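# Press the red block firmly onto the blue block

## Task

Push the red block down onto the blue block until it is fully seated (flush, not resting on the studs), with both blocks still on the table. The tight fit needs close alignment and a firm press. The join must stay put once the robot lets go, so release the block and move the gripper away at the end.

## Robot and tools

Robot: a single seven-joint xArm7 carrying one two-finger parallel gripper. There is only one arm, so every row in a call commands this one gripper.

Frame and units: all poses use the scene frame. Its origin lies on the table surface under the arm's base, +z points upward, and +y is to the left for someone facing along +x. Positions are in metres. Orientations are quaternions written w first (qw, qx, qy, qz). The base may sit slightly tilted, and the reported hand position becomes less accurate at long reach.

Gripper geometry: the fingers extend along the gripper's own +z axis and close along its y axis. end_effector_position is the point between the finger pads when they are shut, roughly 2 cm short of the fingertips. Closing moves the tips about 10 mm further along +z.

Row format (shared by both motion tools): 8 numbers, [x, y, z, qw, qx, qy, qz, opening]. This is an absolute pose in the scene frame, not an offset. opening is also absolute: +1 is fully open (0.084 m) and -1 is closed. To keep hold of something, command an opening well below the current grip_measured. The further below, the harder the squeeze, up to roughly 24 N per pad. A fast close can squeeze harder than that.

execute_actions(actions): actions is a list of actions. Each action is a list of 0 to 15 rows, and each row runs for one 1/30 s step. If an action has fewer than 15 rows, its last row is repeated to fill 0.5 s. An empty list just returns the current state and images. An action is rejected if its target is more than 0.6 m from the gripper's position at the start of that action, measured along any gripper axis. If any action is malformed, or the first one fails that check against the last reported state, nothing in the call runs. On every step the controller limits the commanded pose to within 70 mm and 16 degrees of the measured pose. Distant targets therefore take several actions, and the arm stops at the last limited pose. Repeat the orientation you actually want in every row instead of copying the reported quaternion, which drifts.

move(target, speed, blocking): target is one absolute row as above. The gripper follows a straight path lasting 0.5 to 10 s and turns the shorter way. speed is in m/s, from 0.002 to 0.5 (default 0.25), and rotation is capped at twice that value in rad/s. The opening is applied as the move begins. The path does not slow for obstacles, and the arm can lag, stray or briefly exceed the speed, especially when it is almost fully stretched. Faster contact means a harder hit, and aiming further past the contact point means a harder press. The result adds a move: line showing the ending (done, off_target, moving, held, fault) and any limits that acted (paced = the pose was clipped; held = a check blocked some steps, after which the arm may speed up). With blocking=false the call returns after 0.5 s while the arm keeps moving. Call wait or stop before sending any other motion.

wait(seconds): 0 to 10. The arm keeps its last command, and the call returns early if a running move finishes. stop(): brakes a running move; braking needs room, and the fingers keep moving. zoom_image(camera, region): camera is one of cam_head_left, cam_head_right, cam_high, cam_low or cam_wrist. region is [x0, y0, x1, y1] in pixels of that camera's latest image, measured from the top-left corner, at most 504 by 504. read_manual(section): returns only the "licences" text. finished_scene(scene): ends the current scene (give its number) and reports whether the task succeeded. It cannot be undone.

Results: a state line with the gripper pose and its linear (m/s) and angular (rad/s) velocities, grip_measured (on the same scale as opening), a Hand target line showing where the controller is currently driving, Joint positions from base to gripper, and images from all five 504x504 cameras. A pose unreachable line means the clearance check altered or blocked the command; any mounting post under the base counts as part of the arm. MOTOR HOT appears from 65 °C. At 80 °C an OVER-TEMPERATURE FAULT brakes the arm until it cools. Holding loads, even while idle, heats the motors.

Cameras: calibration lists K, distortion and T_world_to_cam (world to camera, metres) for each camera. Real poses may differ by up to about 2.3 degrees and 9 mm, and the wrist camera's pose is computed from joint readings.

Torque fault: if contact load on a joint reaches its limit (waist 46, shoulder 46, upper arm roll 27.6, elbow 27.6, forearm roll 27.6, wrist pitch 18.4, wrist roll 18.4 N m, counting the weight of any held object), the arm stops, backs that joint off slightly, holds for 10 s and drops the rest of the call.

Things to avoid: knocking or dropping either block off the table (automatic failure), dropping the held block, slamming into things, and very hard pushes. Brief external tugs on held or loose parts can occur. Press straight down slowly and deliberately so you do not trigger faults, align the blocks closely first, then open the fingers, lift clear and check that the red block stays seated without help.

Each tool is called in YAML: its name, and indented under it one key for each argument.

## Session

execute_actions:
  actions: []

Scene clock: 0.00 s.
end_effector_position=(+0.3456, -0.1656, +0.2355) grip_measured=+1.00 end_effector_quat_wxyz=(+0.113, +0.769, -0.592, -0.211) end_effector_velocity=(+0.000, +0.000, +0.000) end_effector_angular_velocity=(+0.001, -0.001, +0.000)
Joint positions: [-0.409 -1.     0.282  0.712  0.004  1.565  0.968  0.084]
Joint velocities: [ 0.    -0.    -0.     0.     0.001 -0.    -0.001 -0.   ]
Hand target: +0.346, -0.166, +0.236; +0.113, +0.769, -0.592, -0.211

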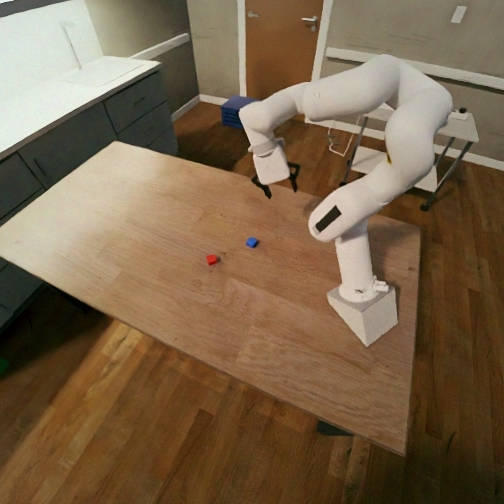

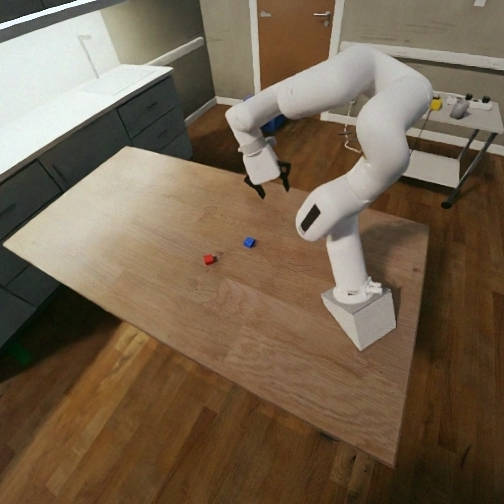

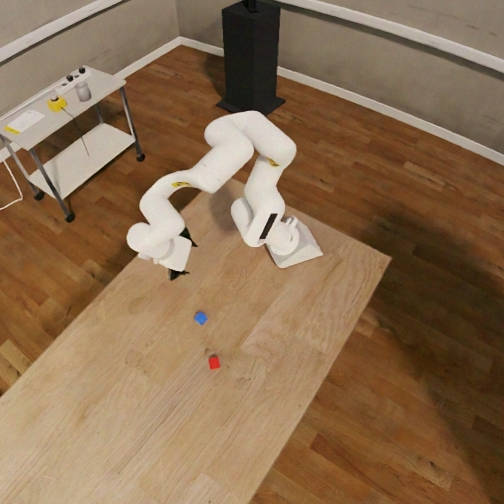

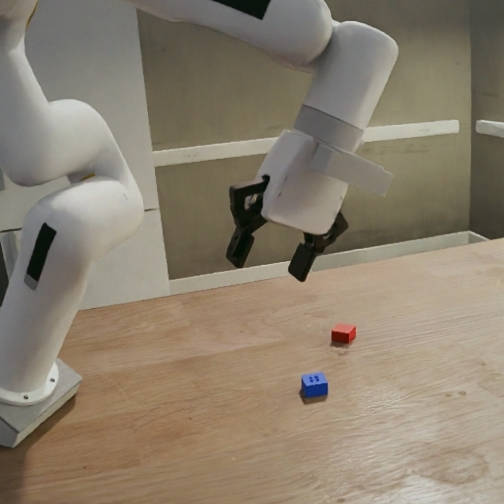

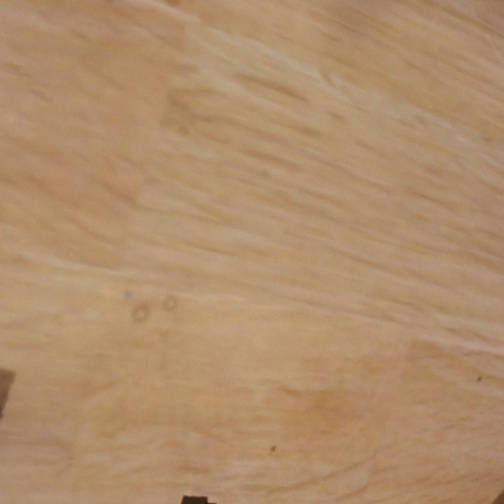

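move:
  target: [0.475, 0.036, 0.22, 0, 1, 0, 0, 1]

Scene clock: 3.37 s.
end_effector_position=(+0.4745, +0.0354, +0.2197) grip_measured=+1.00 end_effector_quat_wxyz=(+0.003, +1.000, +0.000, +0.000) end_effector_velocity=(+0.001, +0.001, +0.001) end_effector_angular_velocity=(+0.001, -0.004, +0.003)
Joint positions: [-0.015 -0.775  0.639  0.708 -0.094  1.015  0.42   0.084]
Joint velocities: [ 0.001  0.     0.     0.    -0.001 -0.003 -0.001  0.   ]
Hand target: +0.475, +0.036, +0.220; +0.003, +1.000, +0.001, +0.001
Off the commanded pose: 0.001 m, 0 deg.
move: done
camera_calibration (this result's frames):
cam_wrist: T_world_to_cam=[[-0.00045605, -0.999996, -0.00273866, 0.0699323], [-0.999992, 0.00046701, -0.00400291, 0.543542], [0.00400418, 0.00273682, -0.999988, 0.350794], [0, 0, 0, 1]] pos_world=[0.542165, 0.0687181, 0.353157]

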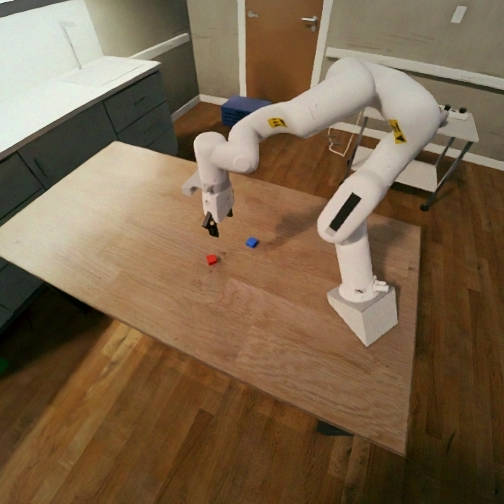

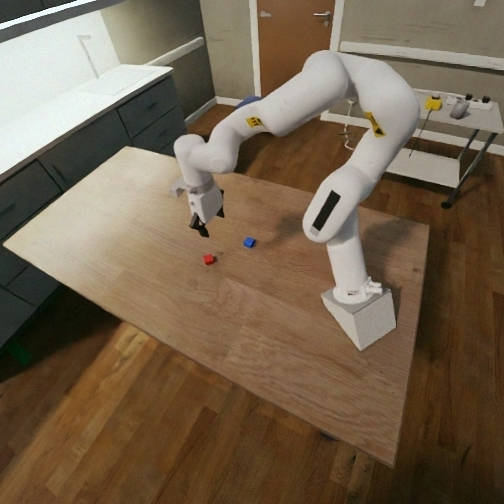

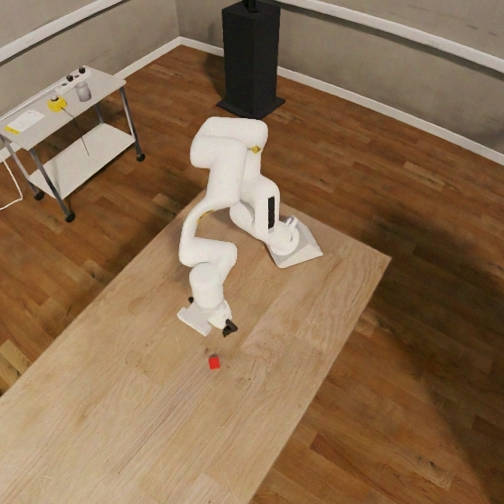

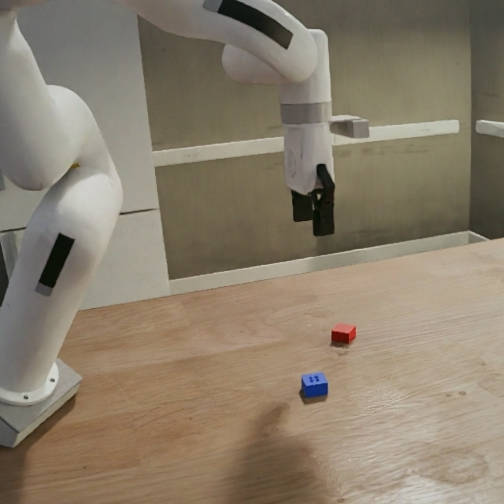

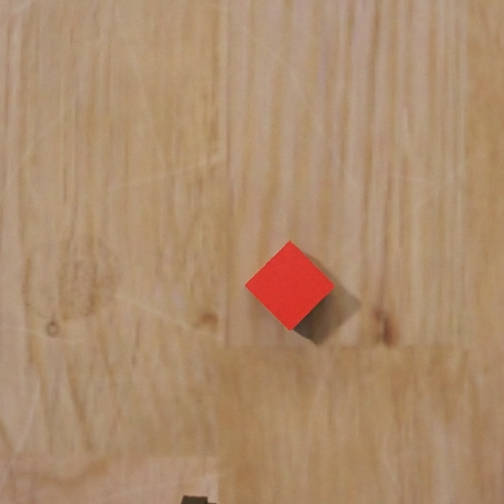

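move:
  target: [0.356, -0.117, 0.22, 0, 1, 0, 0, 1]

Scene clock: 4.70 s.
end_effector_position=(+0.3566, -0.1167, +0.2196) grip_measured=+1.00 end_effector_quat_wxyz=(-0.000, +1.000, +0.000, -0.001) end_effector_velocity=(-0.001, -0.001, -0.000) end_effector_angular_velocity=(+0.002, +0.000, -0.001)
Joint positions: [ 0.112 -1.395  0.191  0.336 -0.171  1.225  0.042  0.084]
Joint velocities: [-0.001 -0.004 -0.004 -0.002  0.001  0.001 -0.003  0.   ]
Hand target: +0.357, -0.117, +0.220; -0.001, +1.000, -0.000, -0.000
Off the commanded pose: 0.001 m, 0 deg.
move: done
camera_calibration (this result's frames):
cam_wrist: T_world_to_cam=[[-0.000756021, -0.999961, -0.00879861, -0.0807912], [-0.999998, 0.000770412, -0.00163236, 0.425163], [0.00163908, 0.00879736, -0.99996, 0.353129], [0, 0, 0, 1]] pos_world=[0.424523, -0.0842222, 0.353098]

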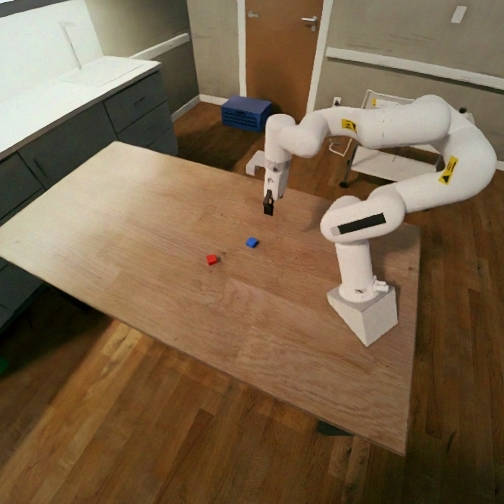

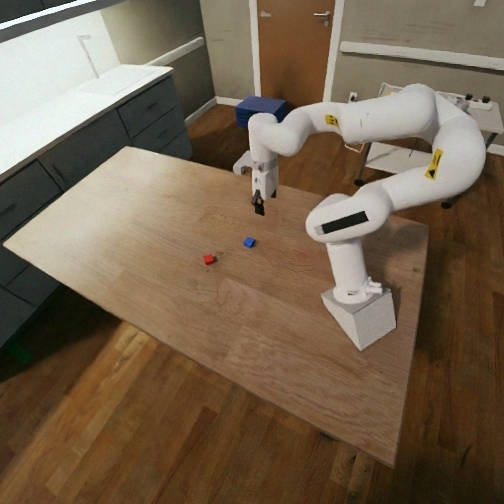

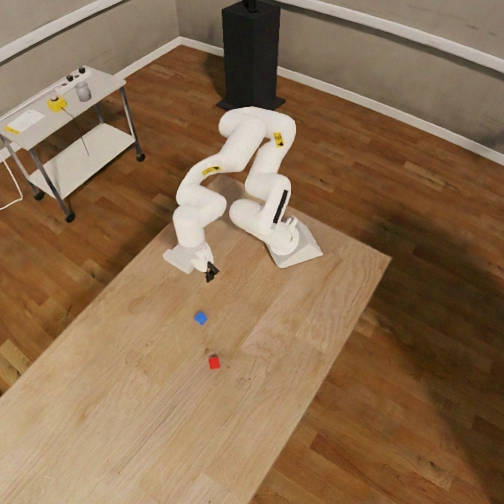

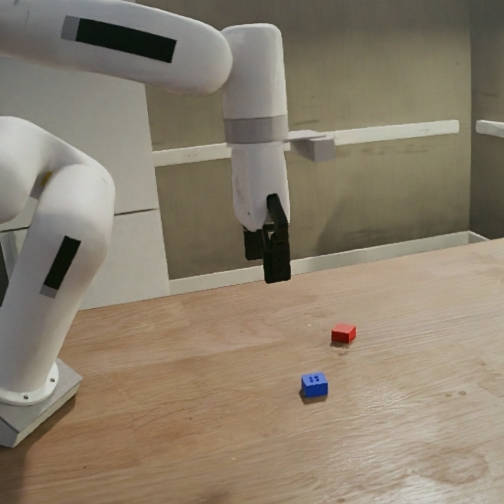

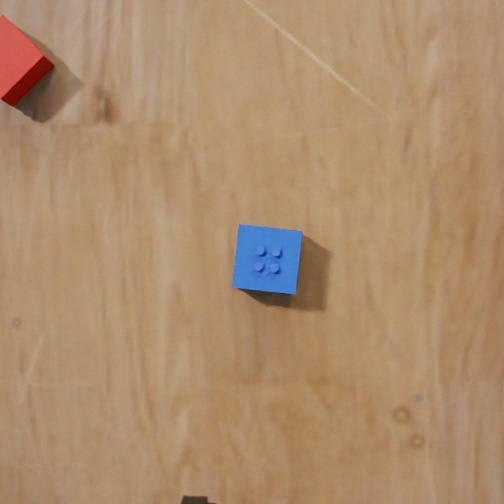

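move:
  target: [0.527, 0.052, 0.08, 0, 0.9239, -0.3827, 0, 1]

move:
  target: [0.527, 0.052, 0.026, 0, 0.9239, -0.3827, 0, 1]
  speed: 0.08

Scene clock: 7.00 s.
end_effector_position=(+0.5261, +0.0523, +0.0808) grip_measured=+1.00 end_effector_quat_wxyz=(-0.000, +0.924, -0.382, +0.001) end_effector_velocity=(+0.001, +0.000, -0.000) end_effector_angular_velocity=(-0.002, +0.001, -0.003)
Joint positions: [-0.505 -0.407  0.991  0.735 -0.272  0.605  1.323  0.084]
Joint velocities: [-0.007  0.003  0.007  0.004 -0.004  0.002  0.007  0.   ]
Hand target: +0.526, +0.052, +0.081; -0.000, +0.924, -0.382, +0.001
Off the commanded pose: 0.001 m, 0 deg.
move: done
camera_calibration (this result's frames):
cam_wrist: T_world_to_cam=[[-0.707288, -0.706873, -0.00862809, 0.443467], [-0.706867, 0.707334, -0.00426528, 0.403402], [0.00911795, 0.00308213, -0.999954, 0.208913], [0, 0, 0, 1]] pos_world=[0.596906, 0.0274912, 0.214451]

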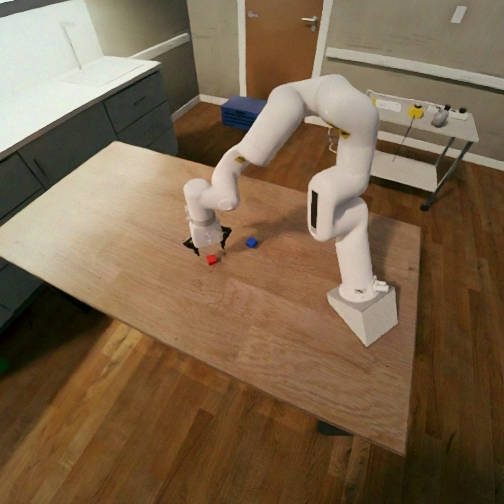

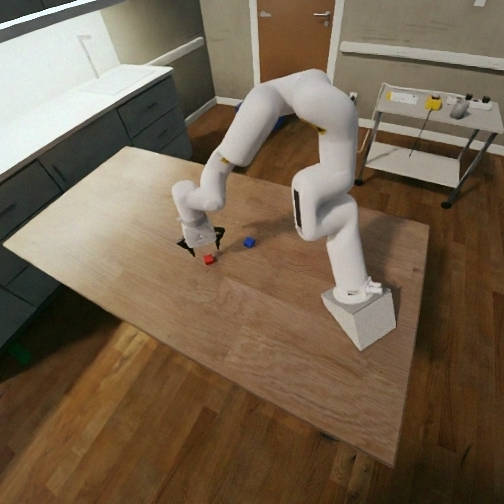

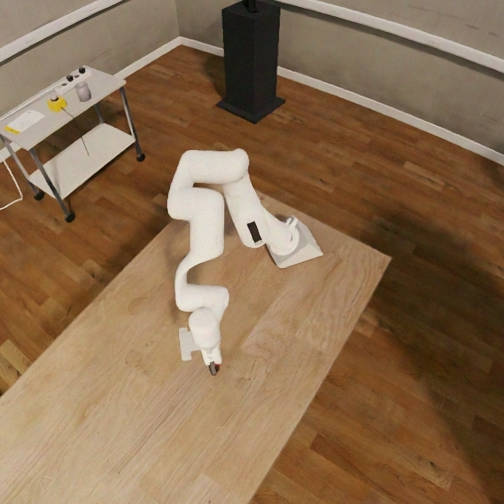

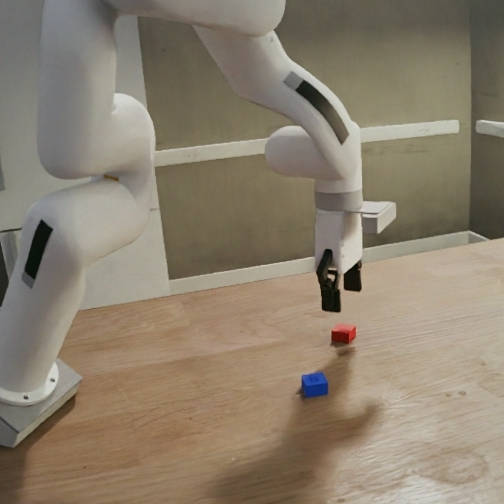

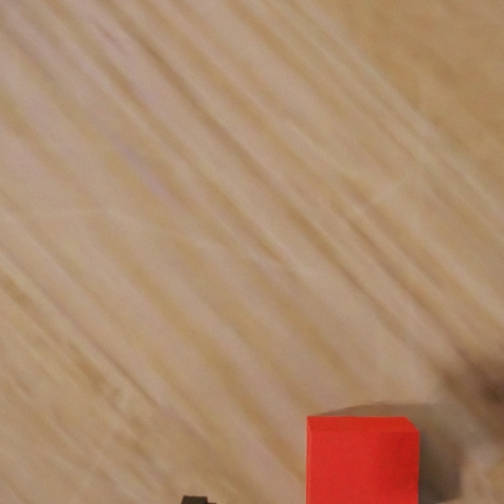

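Scene clock: 8.03 s.
end_effector_position=(+0.5272, +0.0524, +0.0265) grip_measured=+1.00 end_effector_quat_wxyz=(-0.001, +0.924, -0.382, +0.000) end_effector_velocity=(-0.001, +0.000, -0.001) end_effector_angular_velocity=(-0.004, +0.001, -0.002)
Joint positions: [-0.781 -0.239  1.21   0.751 -0.541  0.498  1.515  0.084]
Joint velocities: [-0.009  0.001  0.01   0.001 -0.006  0.003  0.009 -0.   ]
Hand target: +0.527, +0.052, +0.026; -0.000, +0.924, -0.383, +0.000
Off the commanded pose: 0.001 m, 0 deg.
move: done
camera_calibration (this result's frames):
cam_wrist: T_world_to_cam=[[-0.707438, -0.706716, -0.00917561, 0.443963], [-0.706719, 0.707486, -0.00355174, 0.403734], [0.00900168, 0.00397194, -0.999952, 0.154669], [0, 0, 0, 1]] pos_world=[0.59801, 0.0275054, 0.160169]

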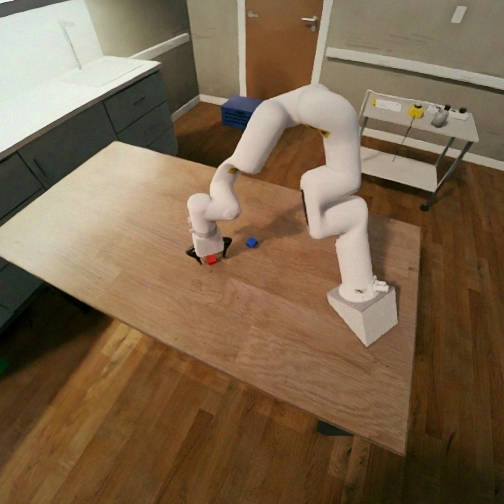

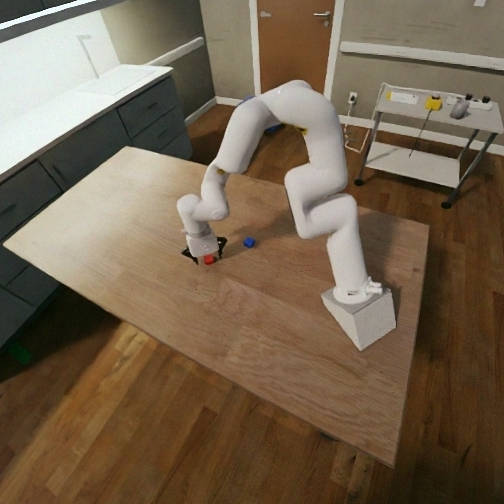

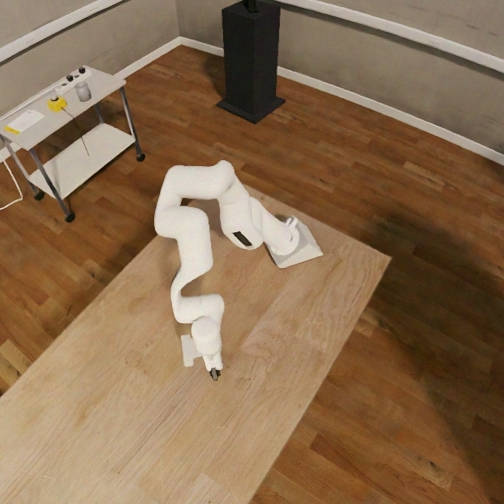

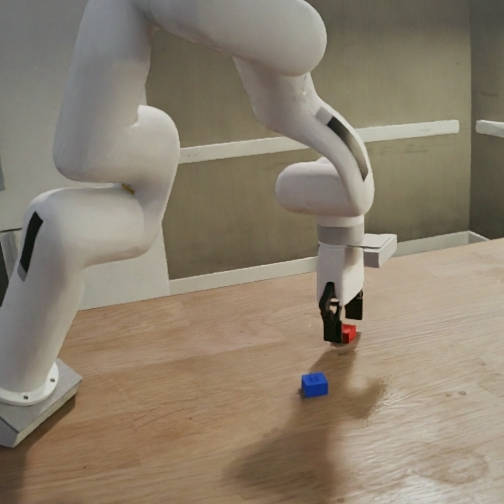

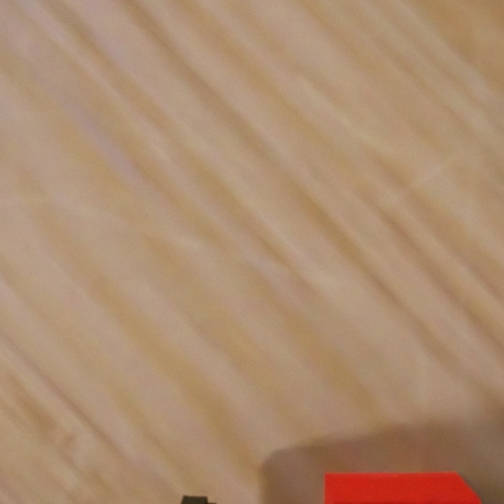

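execute_actions:
  actions:
    - [[0.527,0.052,0.026,0,0.9239,-0.3827,0,-0.6]]
    - [[0.527,0.052,0.026,0,0.9239,-0.3827,0,-1]]

move:
  target: [0.4218, -0.088, 0.10, 0, 0.9984, -0.0558, 0, -1]
  speed: 0.15

Scene clock: 9.13 s.
end_effector_position=(+0.5270, +0.0520, +0.0260) grip_measured=-0.28 end_effector_quat_wxyz=(-0.000, +0.924, -0.383, +0.000) end_effector_velocity=(-0.000, -0.000, -0.000) end_effector_angular_velocity=(-0.000, +0.001, -0.000)
Joint positions: [-0.784 -0.238  1.212  0.751 -0.542  0.498  1.516  0.032]
Joint velocities: [-0.     0.    -0.    -0.     0.     0.001 -0.001  0.   ]
Hand target: +0.527, +0.052, +0.026; -0.000, +0.924, -0.383, -0.000
Off the commanded pose: 0.000 m, 0 deg.
camera_calibration (this result's frames):
cam_wrist: T_world_to_cam=[[-0.707804, -0.706364, -0.00796022, 0.443678], [-0.706365, 0.707841, -0.0031004, 0.403655], [0.00782458, 0.00342834, -0.999964, 0.15481], [0, 0, 0, 1]] pos_world=[0.597953, 0.0271437, 0.159588]

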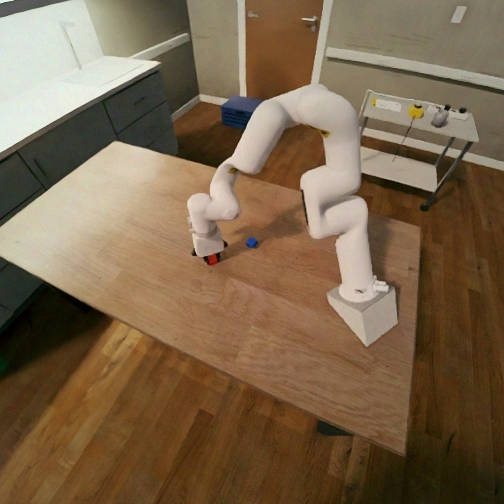

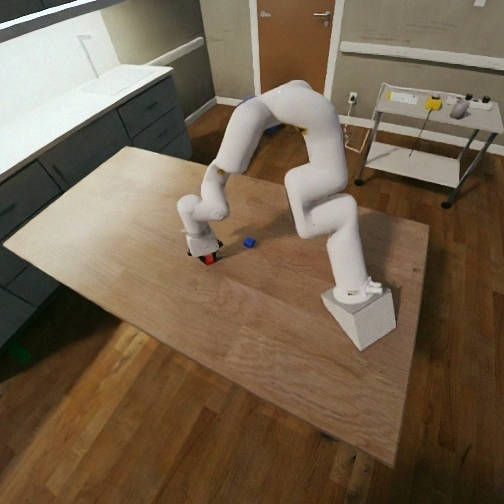

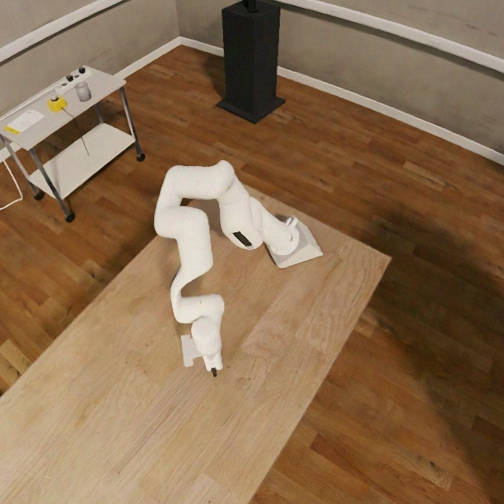

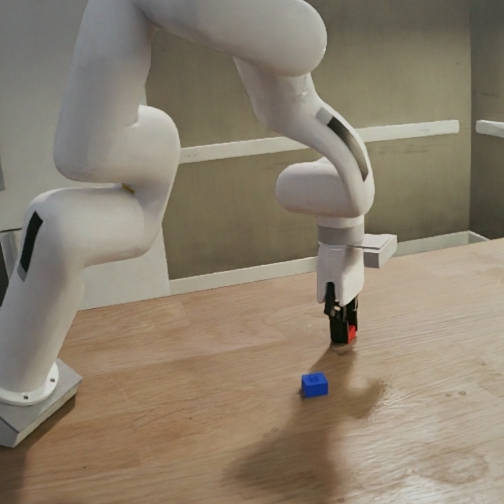

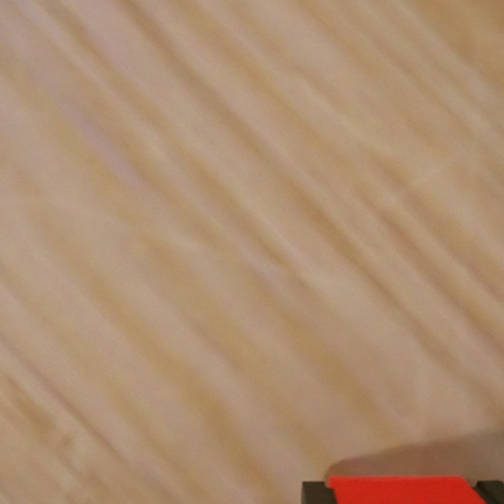

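Scene clock: 11.73 s.
end_effector_position=(+0.4220, -0.0879, +0.0993) grip_measured=-0.28 end_effector_quat_wxyz=(-0.000, +0.998, -0.056, -0.001) end_effector_velocity=(-0.001, -0.001, -0.000) end_effector_angular_velocity=(+0.001, +0.002, +0.002)
Joint positions: [-0.092 -0.848  0.314  0.302 -0.188  0.621  0.248  0.032]
Joint velocities: [ 0.    -0.001 -0.003 -0.001  0.     0.001 -0.004 -0.   ]
Hand target: +0.422, -0.088, +0.099; -0.000, +0.998, -0.056, -0.001
Off the commanded pose: 0.001 m, 0 deg.
move: done
camera_calibration (this result's frames):
cam_wrist: T_world_to_cam=[[-0.112366, -0.993631, -0.00845374, -0.00536472], [-0.993665, 0.11238, -0.00124276, 0.49748], [0.00218487, 0.00826054, -0.999963, 0.232149], [0, 0, 0, 1]] pos_world=[0.493219, -0.063155, 0.232713]

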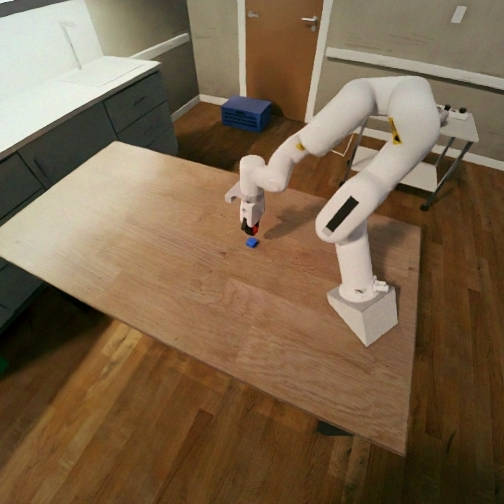

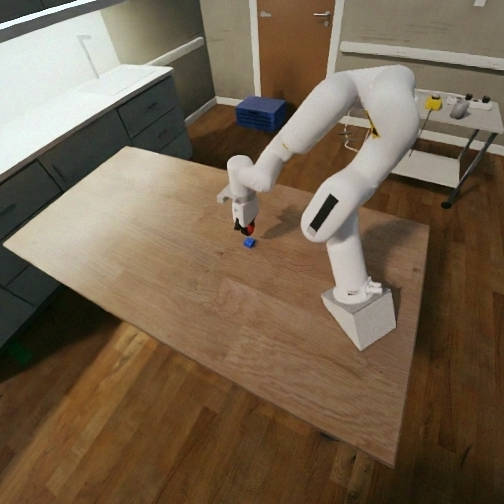

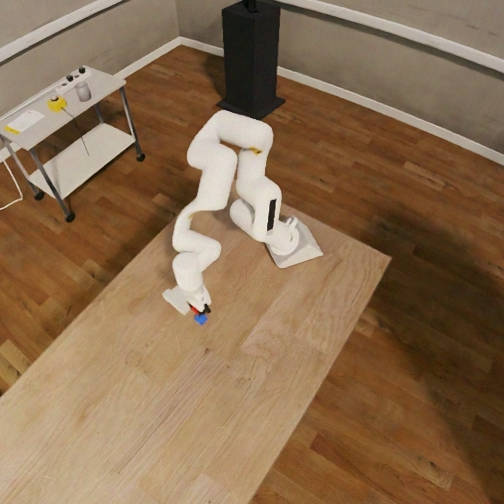

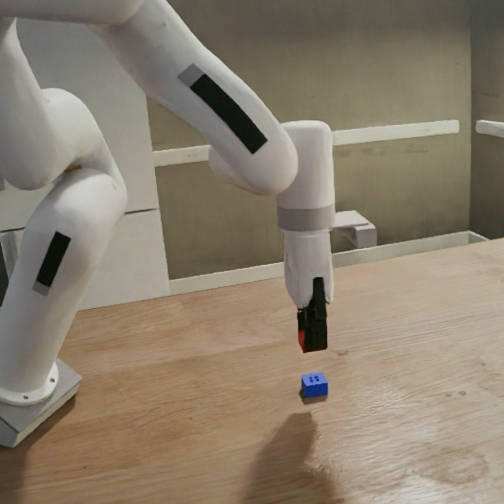

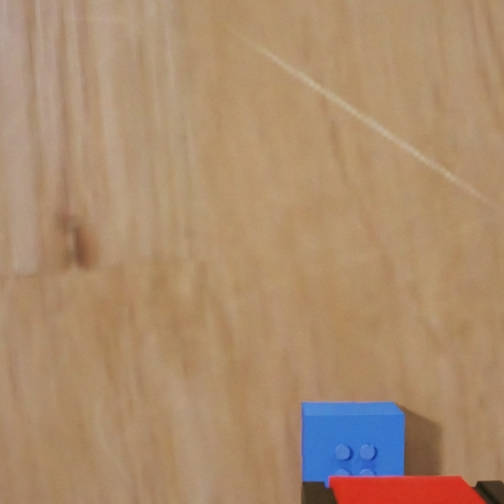

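Descend to just above the studs and compare.

move:
  target: [0.4218, -0.088, 0.056, 0, 0.9984, -0.0558, 0, -1]
  speed: 0.06

zoom_image:
  camera: "cam_wrist"
  region: [264, 384, 504, 504]

Scene clock: 12.87 s.
end_effector_position=(+0.4219, -0.0878, +0.0563) grip_measured=-0.28 end_effector_quat_wxyz=(-0.000, +0.998, -0.056, +0.000) end_effector_velocity=(+0.000, +0.000, +0.000) end_effector_angular_velocity=(-0.000, -0.002, +0.001)
Joint positions: [-0.188 -0.695  0.35   0.278 -0.251  0.427  0.289  0.032]
Joint velocities: [ 0.     0.     0.001  0.    -0.001 -0.002  0.002 -0.   ]
Hand target: +0.422, -0.088, +0.056; -0.000, +0.998, -0.056, +0.000
Off the commanded pose: 0.000 m, 0 deg.
move: done
camera_calibration (this result's frames):
cam_wrist: T_world_to_cam=[[-0.112403, -0.993628, -0.00831642, -0.00570589], [-0.993652, 0.112436, -0.00363465, 0.497462], [0.00454655, 0.00785509, -0.999959, 0.188178], [0, 0, 0, 1]] pos_world=[0.492808, -0.0630802, 0.189931]

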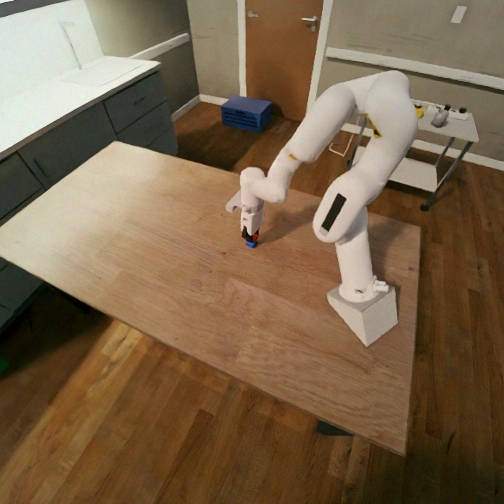

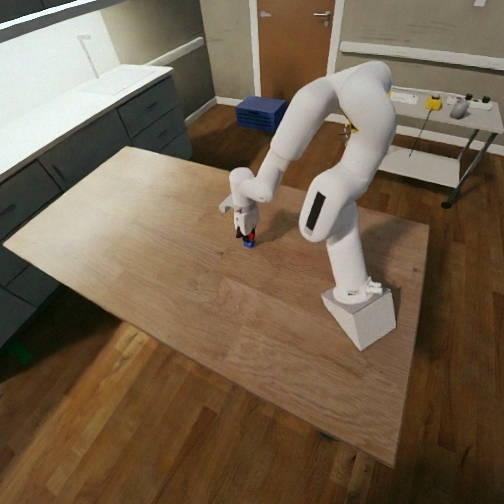

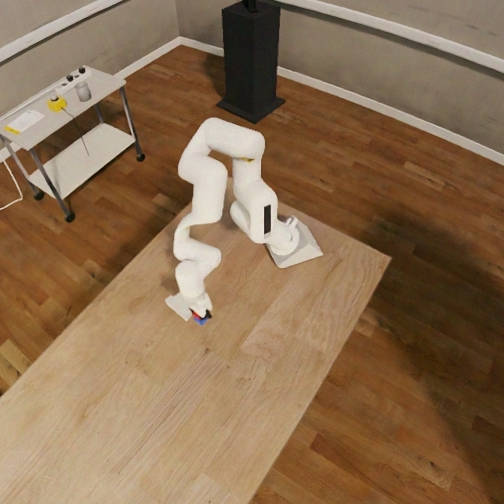

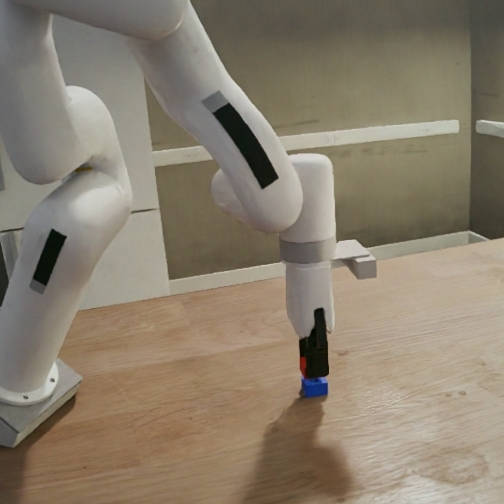

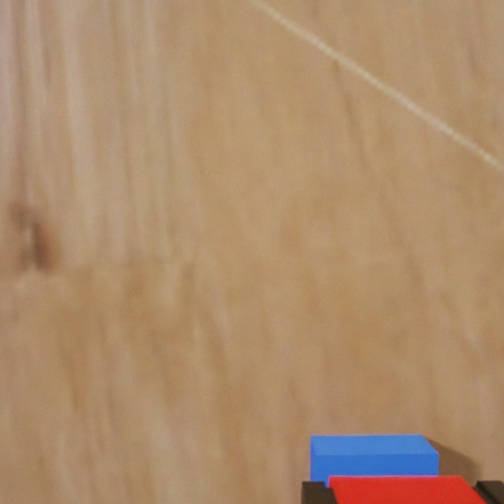

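Region (264, 384, 504, 504) of cam_wrist's 504x504 image, scaled by 2.100, with more detail than that image has.

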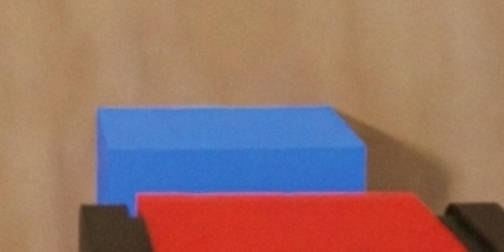

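move:
  target: [0.4240, -0.0860, 0.053, 0, 0.9984, -0.0558, 0, -1]
  speed: 0.03

zoom_image:
  camera: "cam_wrist"
  region: [264, 384, 504, 504]

Scene clock: 14.33 s.
end_effector_position=(+0.4240, -0.0860, +0.0530) grip_measured=-0.28 end_effector_quat_wxyz=(-0.000, +0.998, -0.056, +0.000) end_effector_velocity=(+0.000, -0.000, +0.000) end_effector_angular_velocity=(-0.001, -0.000, -0.001)
Joint positions: [-0.201 -0.674  0.364  0.285 -0.258  0.414  0.3    0.032]
Joint velocities: [-0.001 -0.     0.     0.001 -0.001  0.     0.001 -0.   ]
Hand target: +0.424, -0.086, +0.053; -0.000, +0.998, -0.056, +0.000
Off the commanded pose: 0.000 m, 0 deg.
move: done
camera_calibration (this result's frames):
cam_wrist: T_world_to_cam=[[-0.112504, -0.99362, -0.00787918, -0.00365929], [-0.993643, 0.112531, -0.00307635, 0.499264], [0.00394337, 0.007483, -0.999964, 0.185076], [0, 0, 0, 1]] pos_world=[0.494949, -0.0612034, 0.186577]

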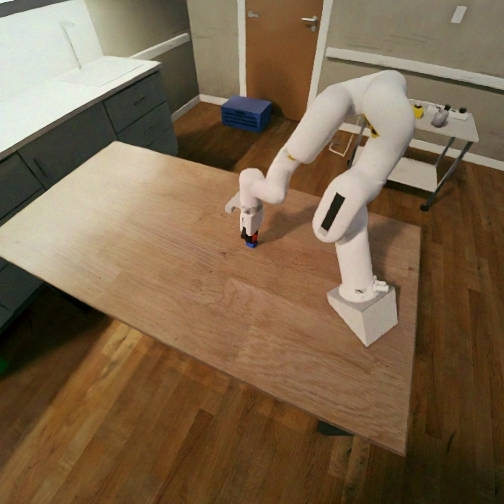

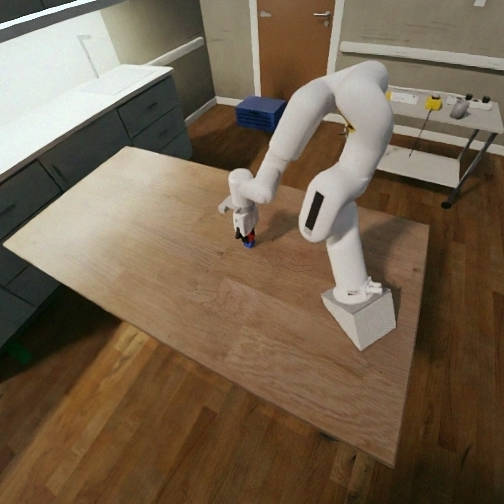

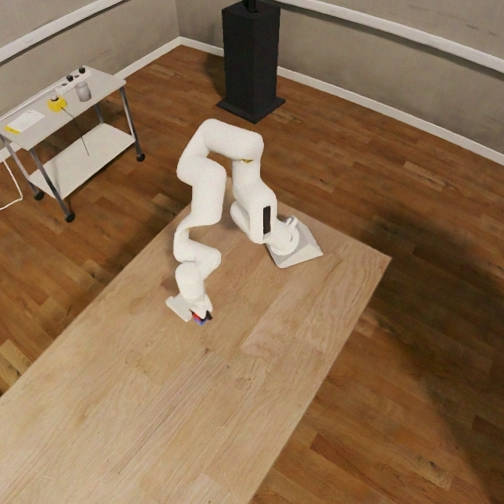

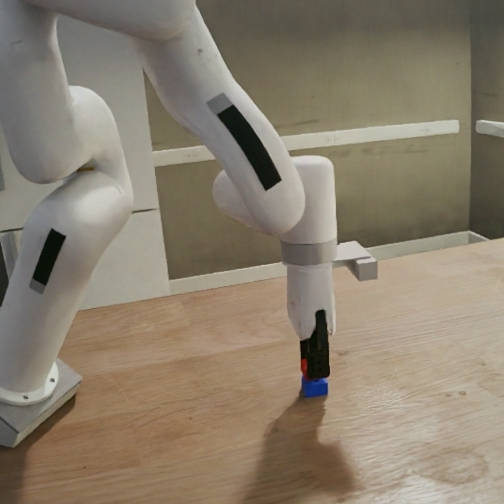

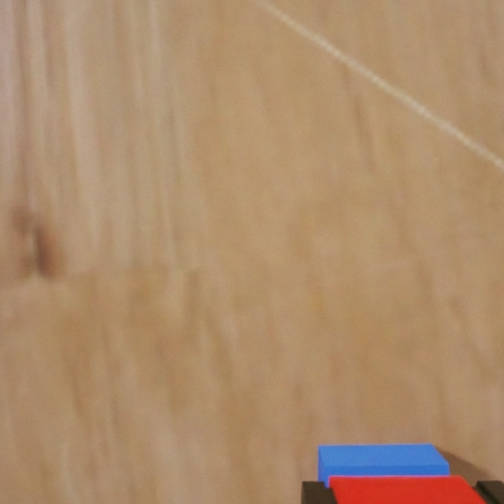

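Region (264, 384, 504, 504) of cam_wrist's 504x504 image, scaled by 2.100, with more detail than that image has.

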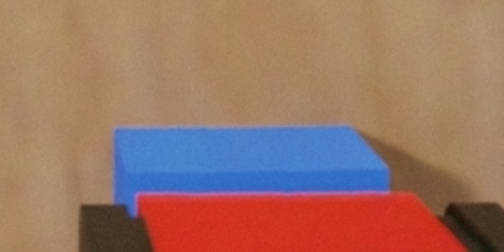

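move:
  target: [0.4240, -0.0860, 0.041, 0, 0.9984, -0.0558, 0, -1]
  speed: 0.02

zoom_image:
  camera: "cam_low"
  region: [254, 300, 374, 420]

Scene clock: 15.23 s.
end_effector_position=(+0.4267, -0.0860, +0.0428) grip_measured=-0.28 end_effector_quat_wxyz=(+0.000, +0.998, -0.056, +0.004) end_effector_velocity=(-0.002, +0.000, -0.003) end_effector_angular_velocity=(+0.002, +0.004, -0.002)
Joint positions: [-0.239 -0.63   0.385  0.288 -0.282  0.36   0.317  0.032]
Joint velocities: [-0.005  0.009  0.001 -0.002 -0.002 -0.008  0.002 -0.   ]
Hand target: +0.424, -0.086, +0.041; -0.000, +0.998, -0.056, +0.000
Off the commanded pose: 0.003 m, 0 deg.
move: done
camera_calibration (this result's frames):
cam_wrist: T_world_to_cam=[[-0.111878, -0.993688, -0.00825034, -0.00367509], [-0.993662, 0.111959, -0.0100716, 0.502219], [0.0109317, 0.00707125, -0.999915, 0.171813], [0, 0, 0, 1]] pos_world=[0.496746, -0.0610948, 0.176826]

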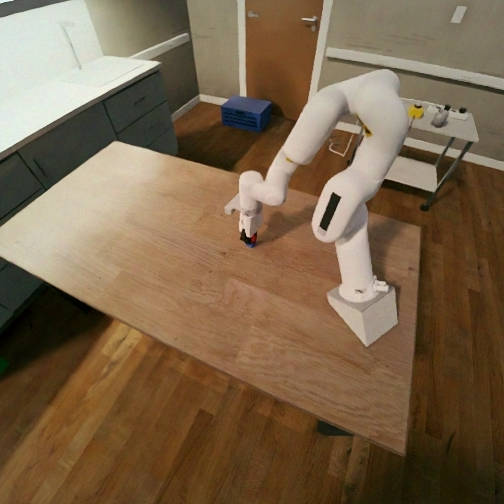

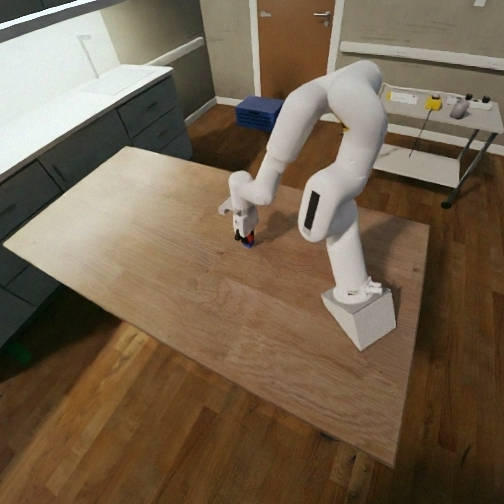

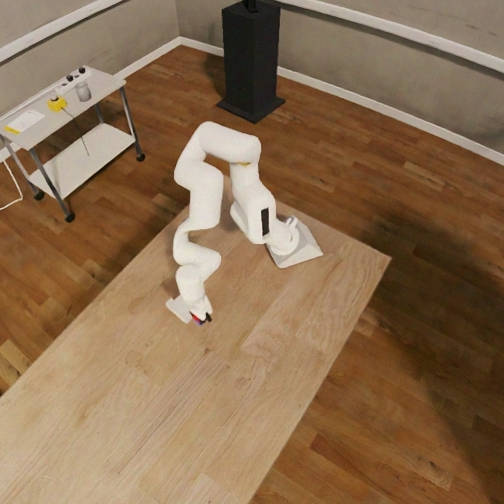

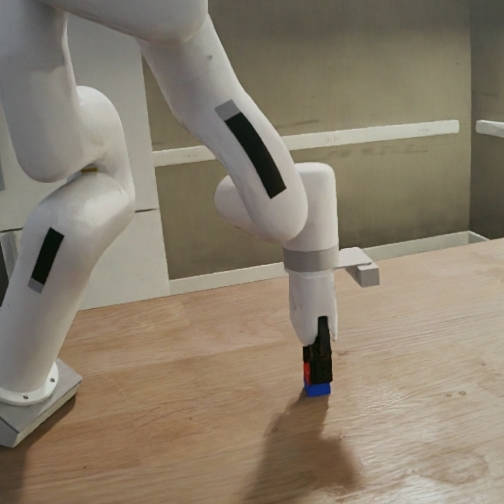

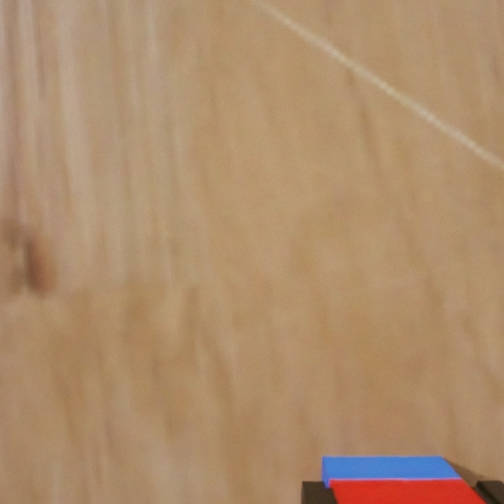

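Region (254, 300, 374, 420) of cam_low's 504x504 image, scaled by 4.200, with more detail than that image has.

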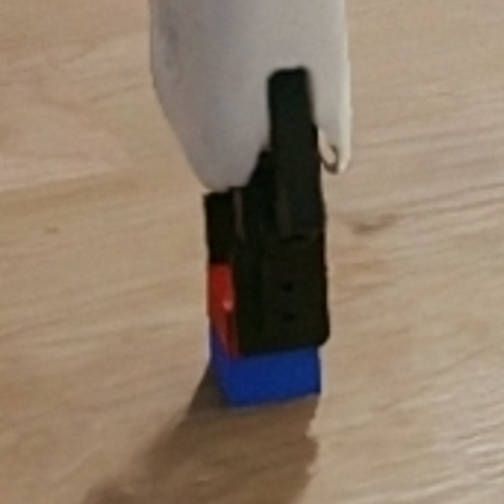

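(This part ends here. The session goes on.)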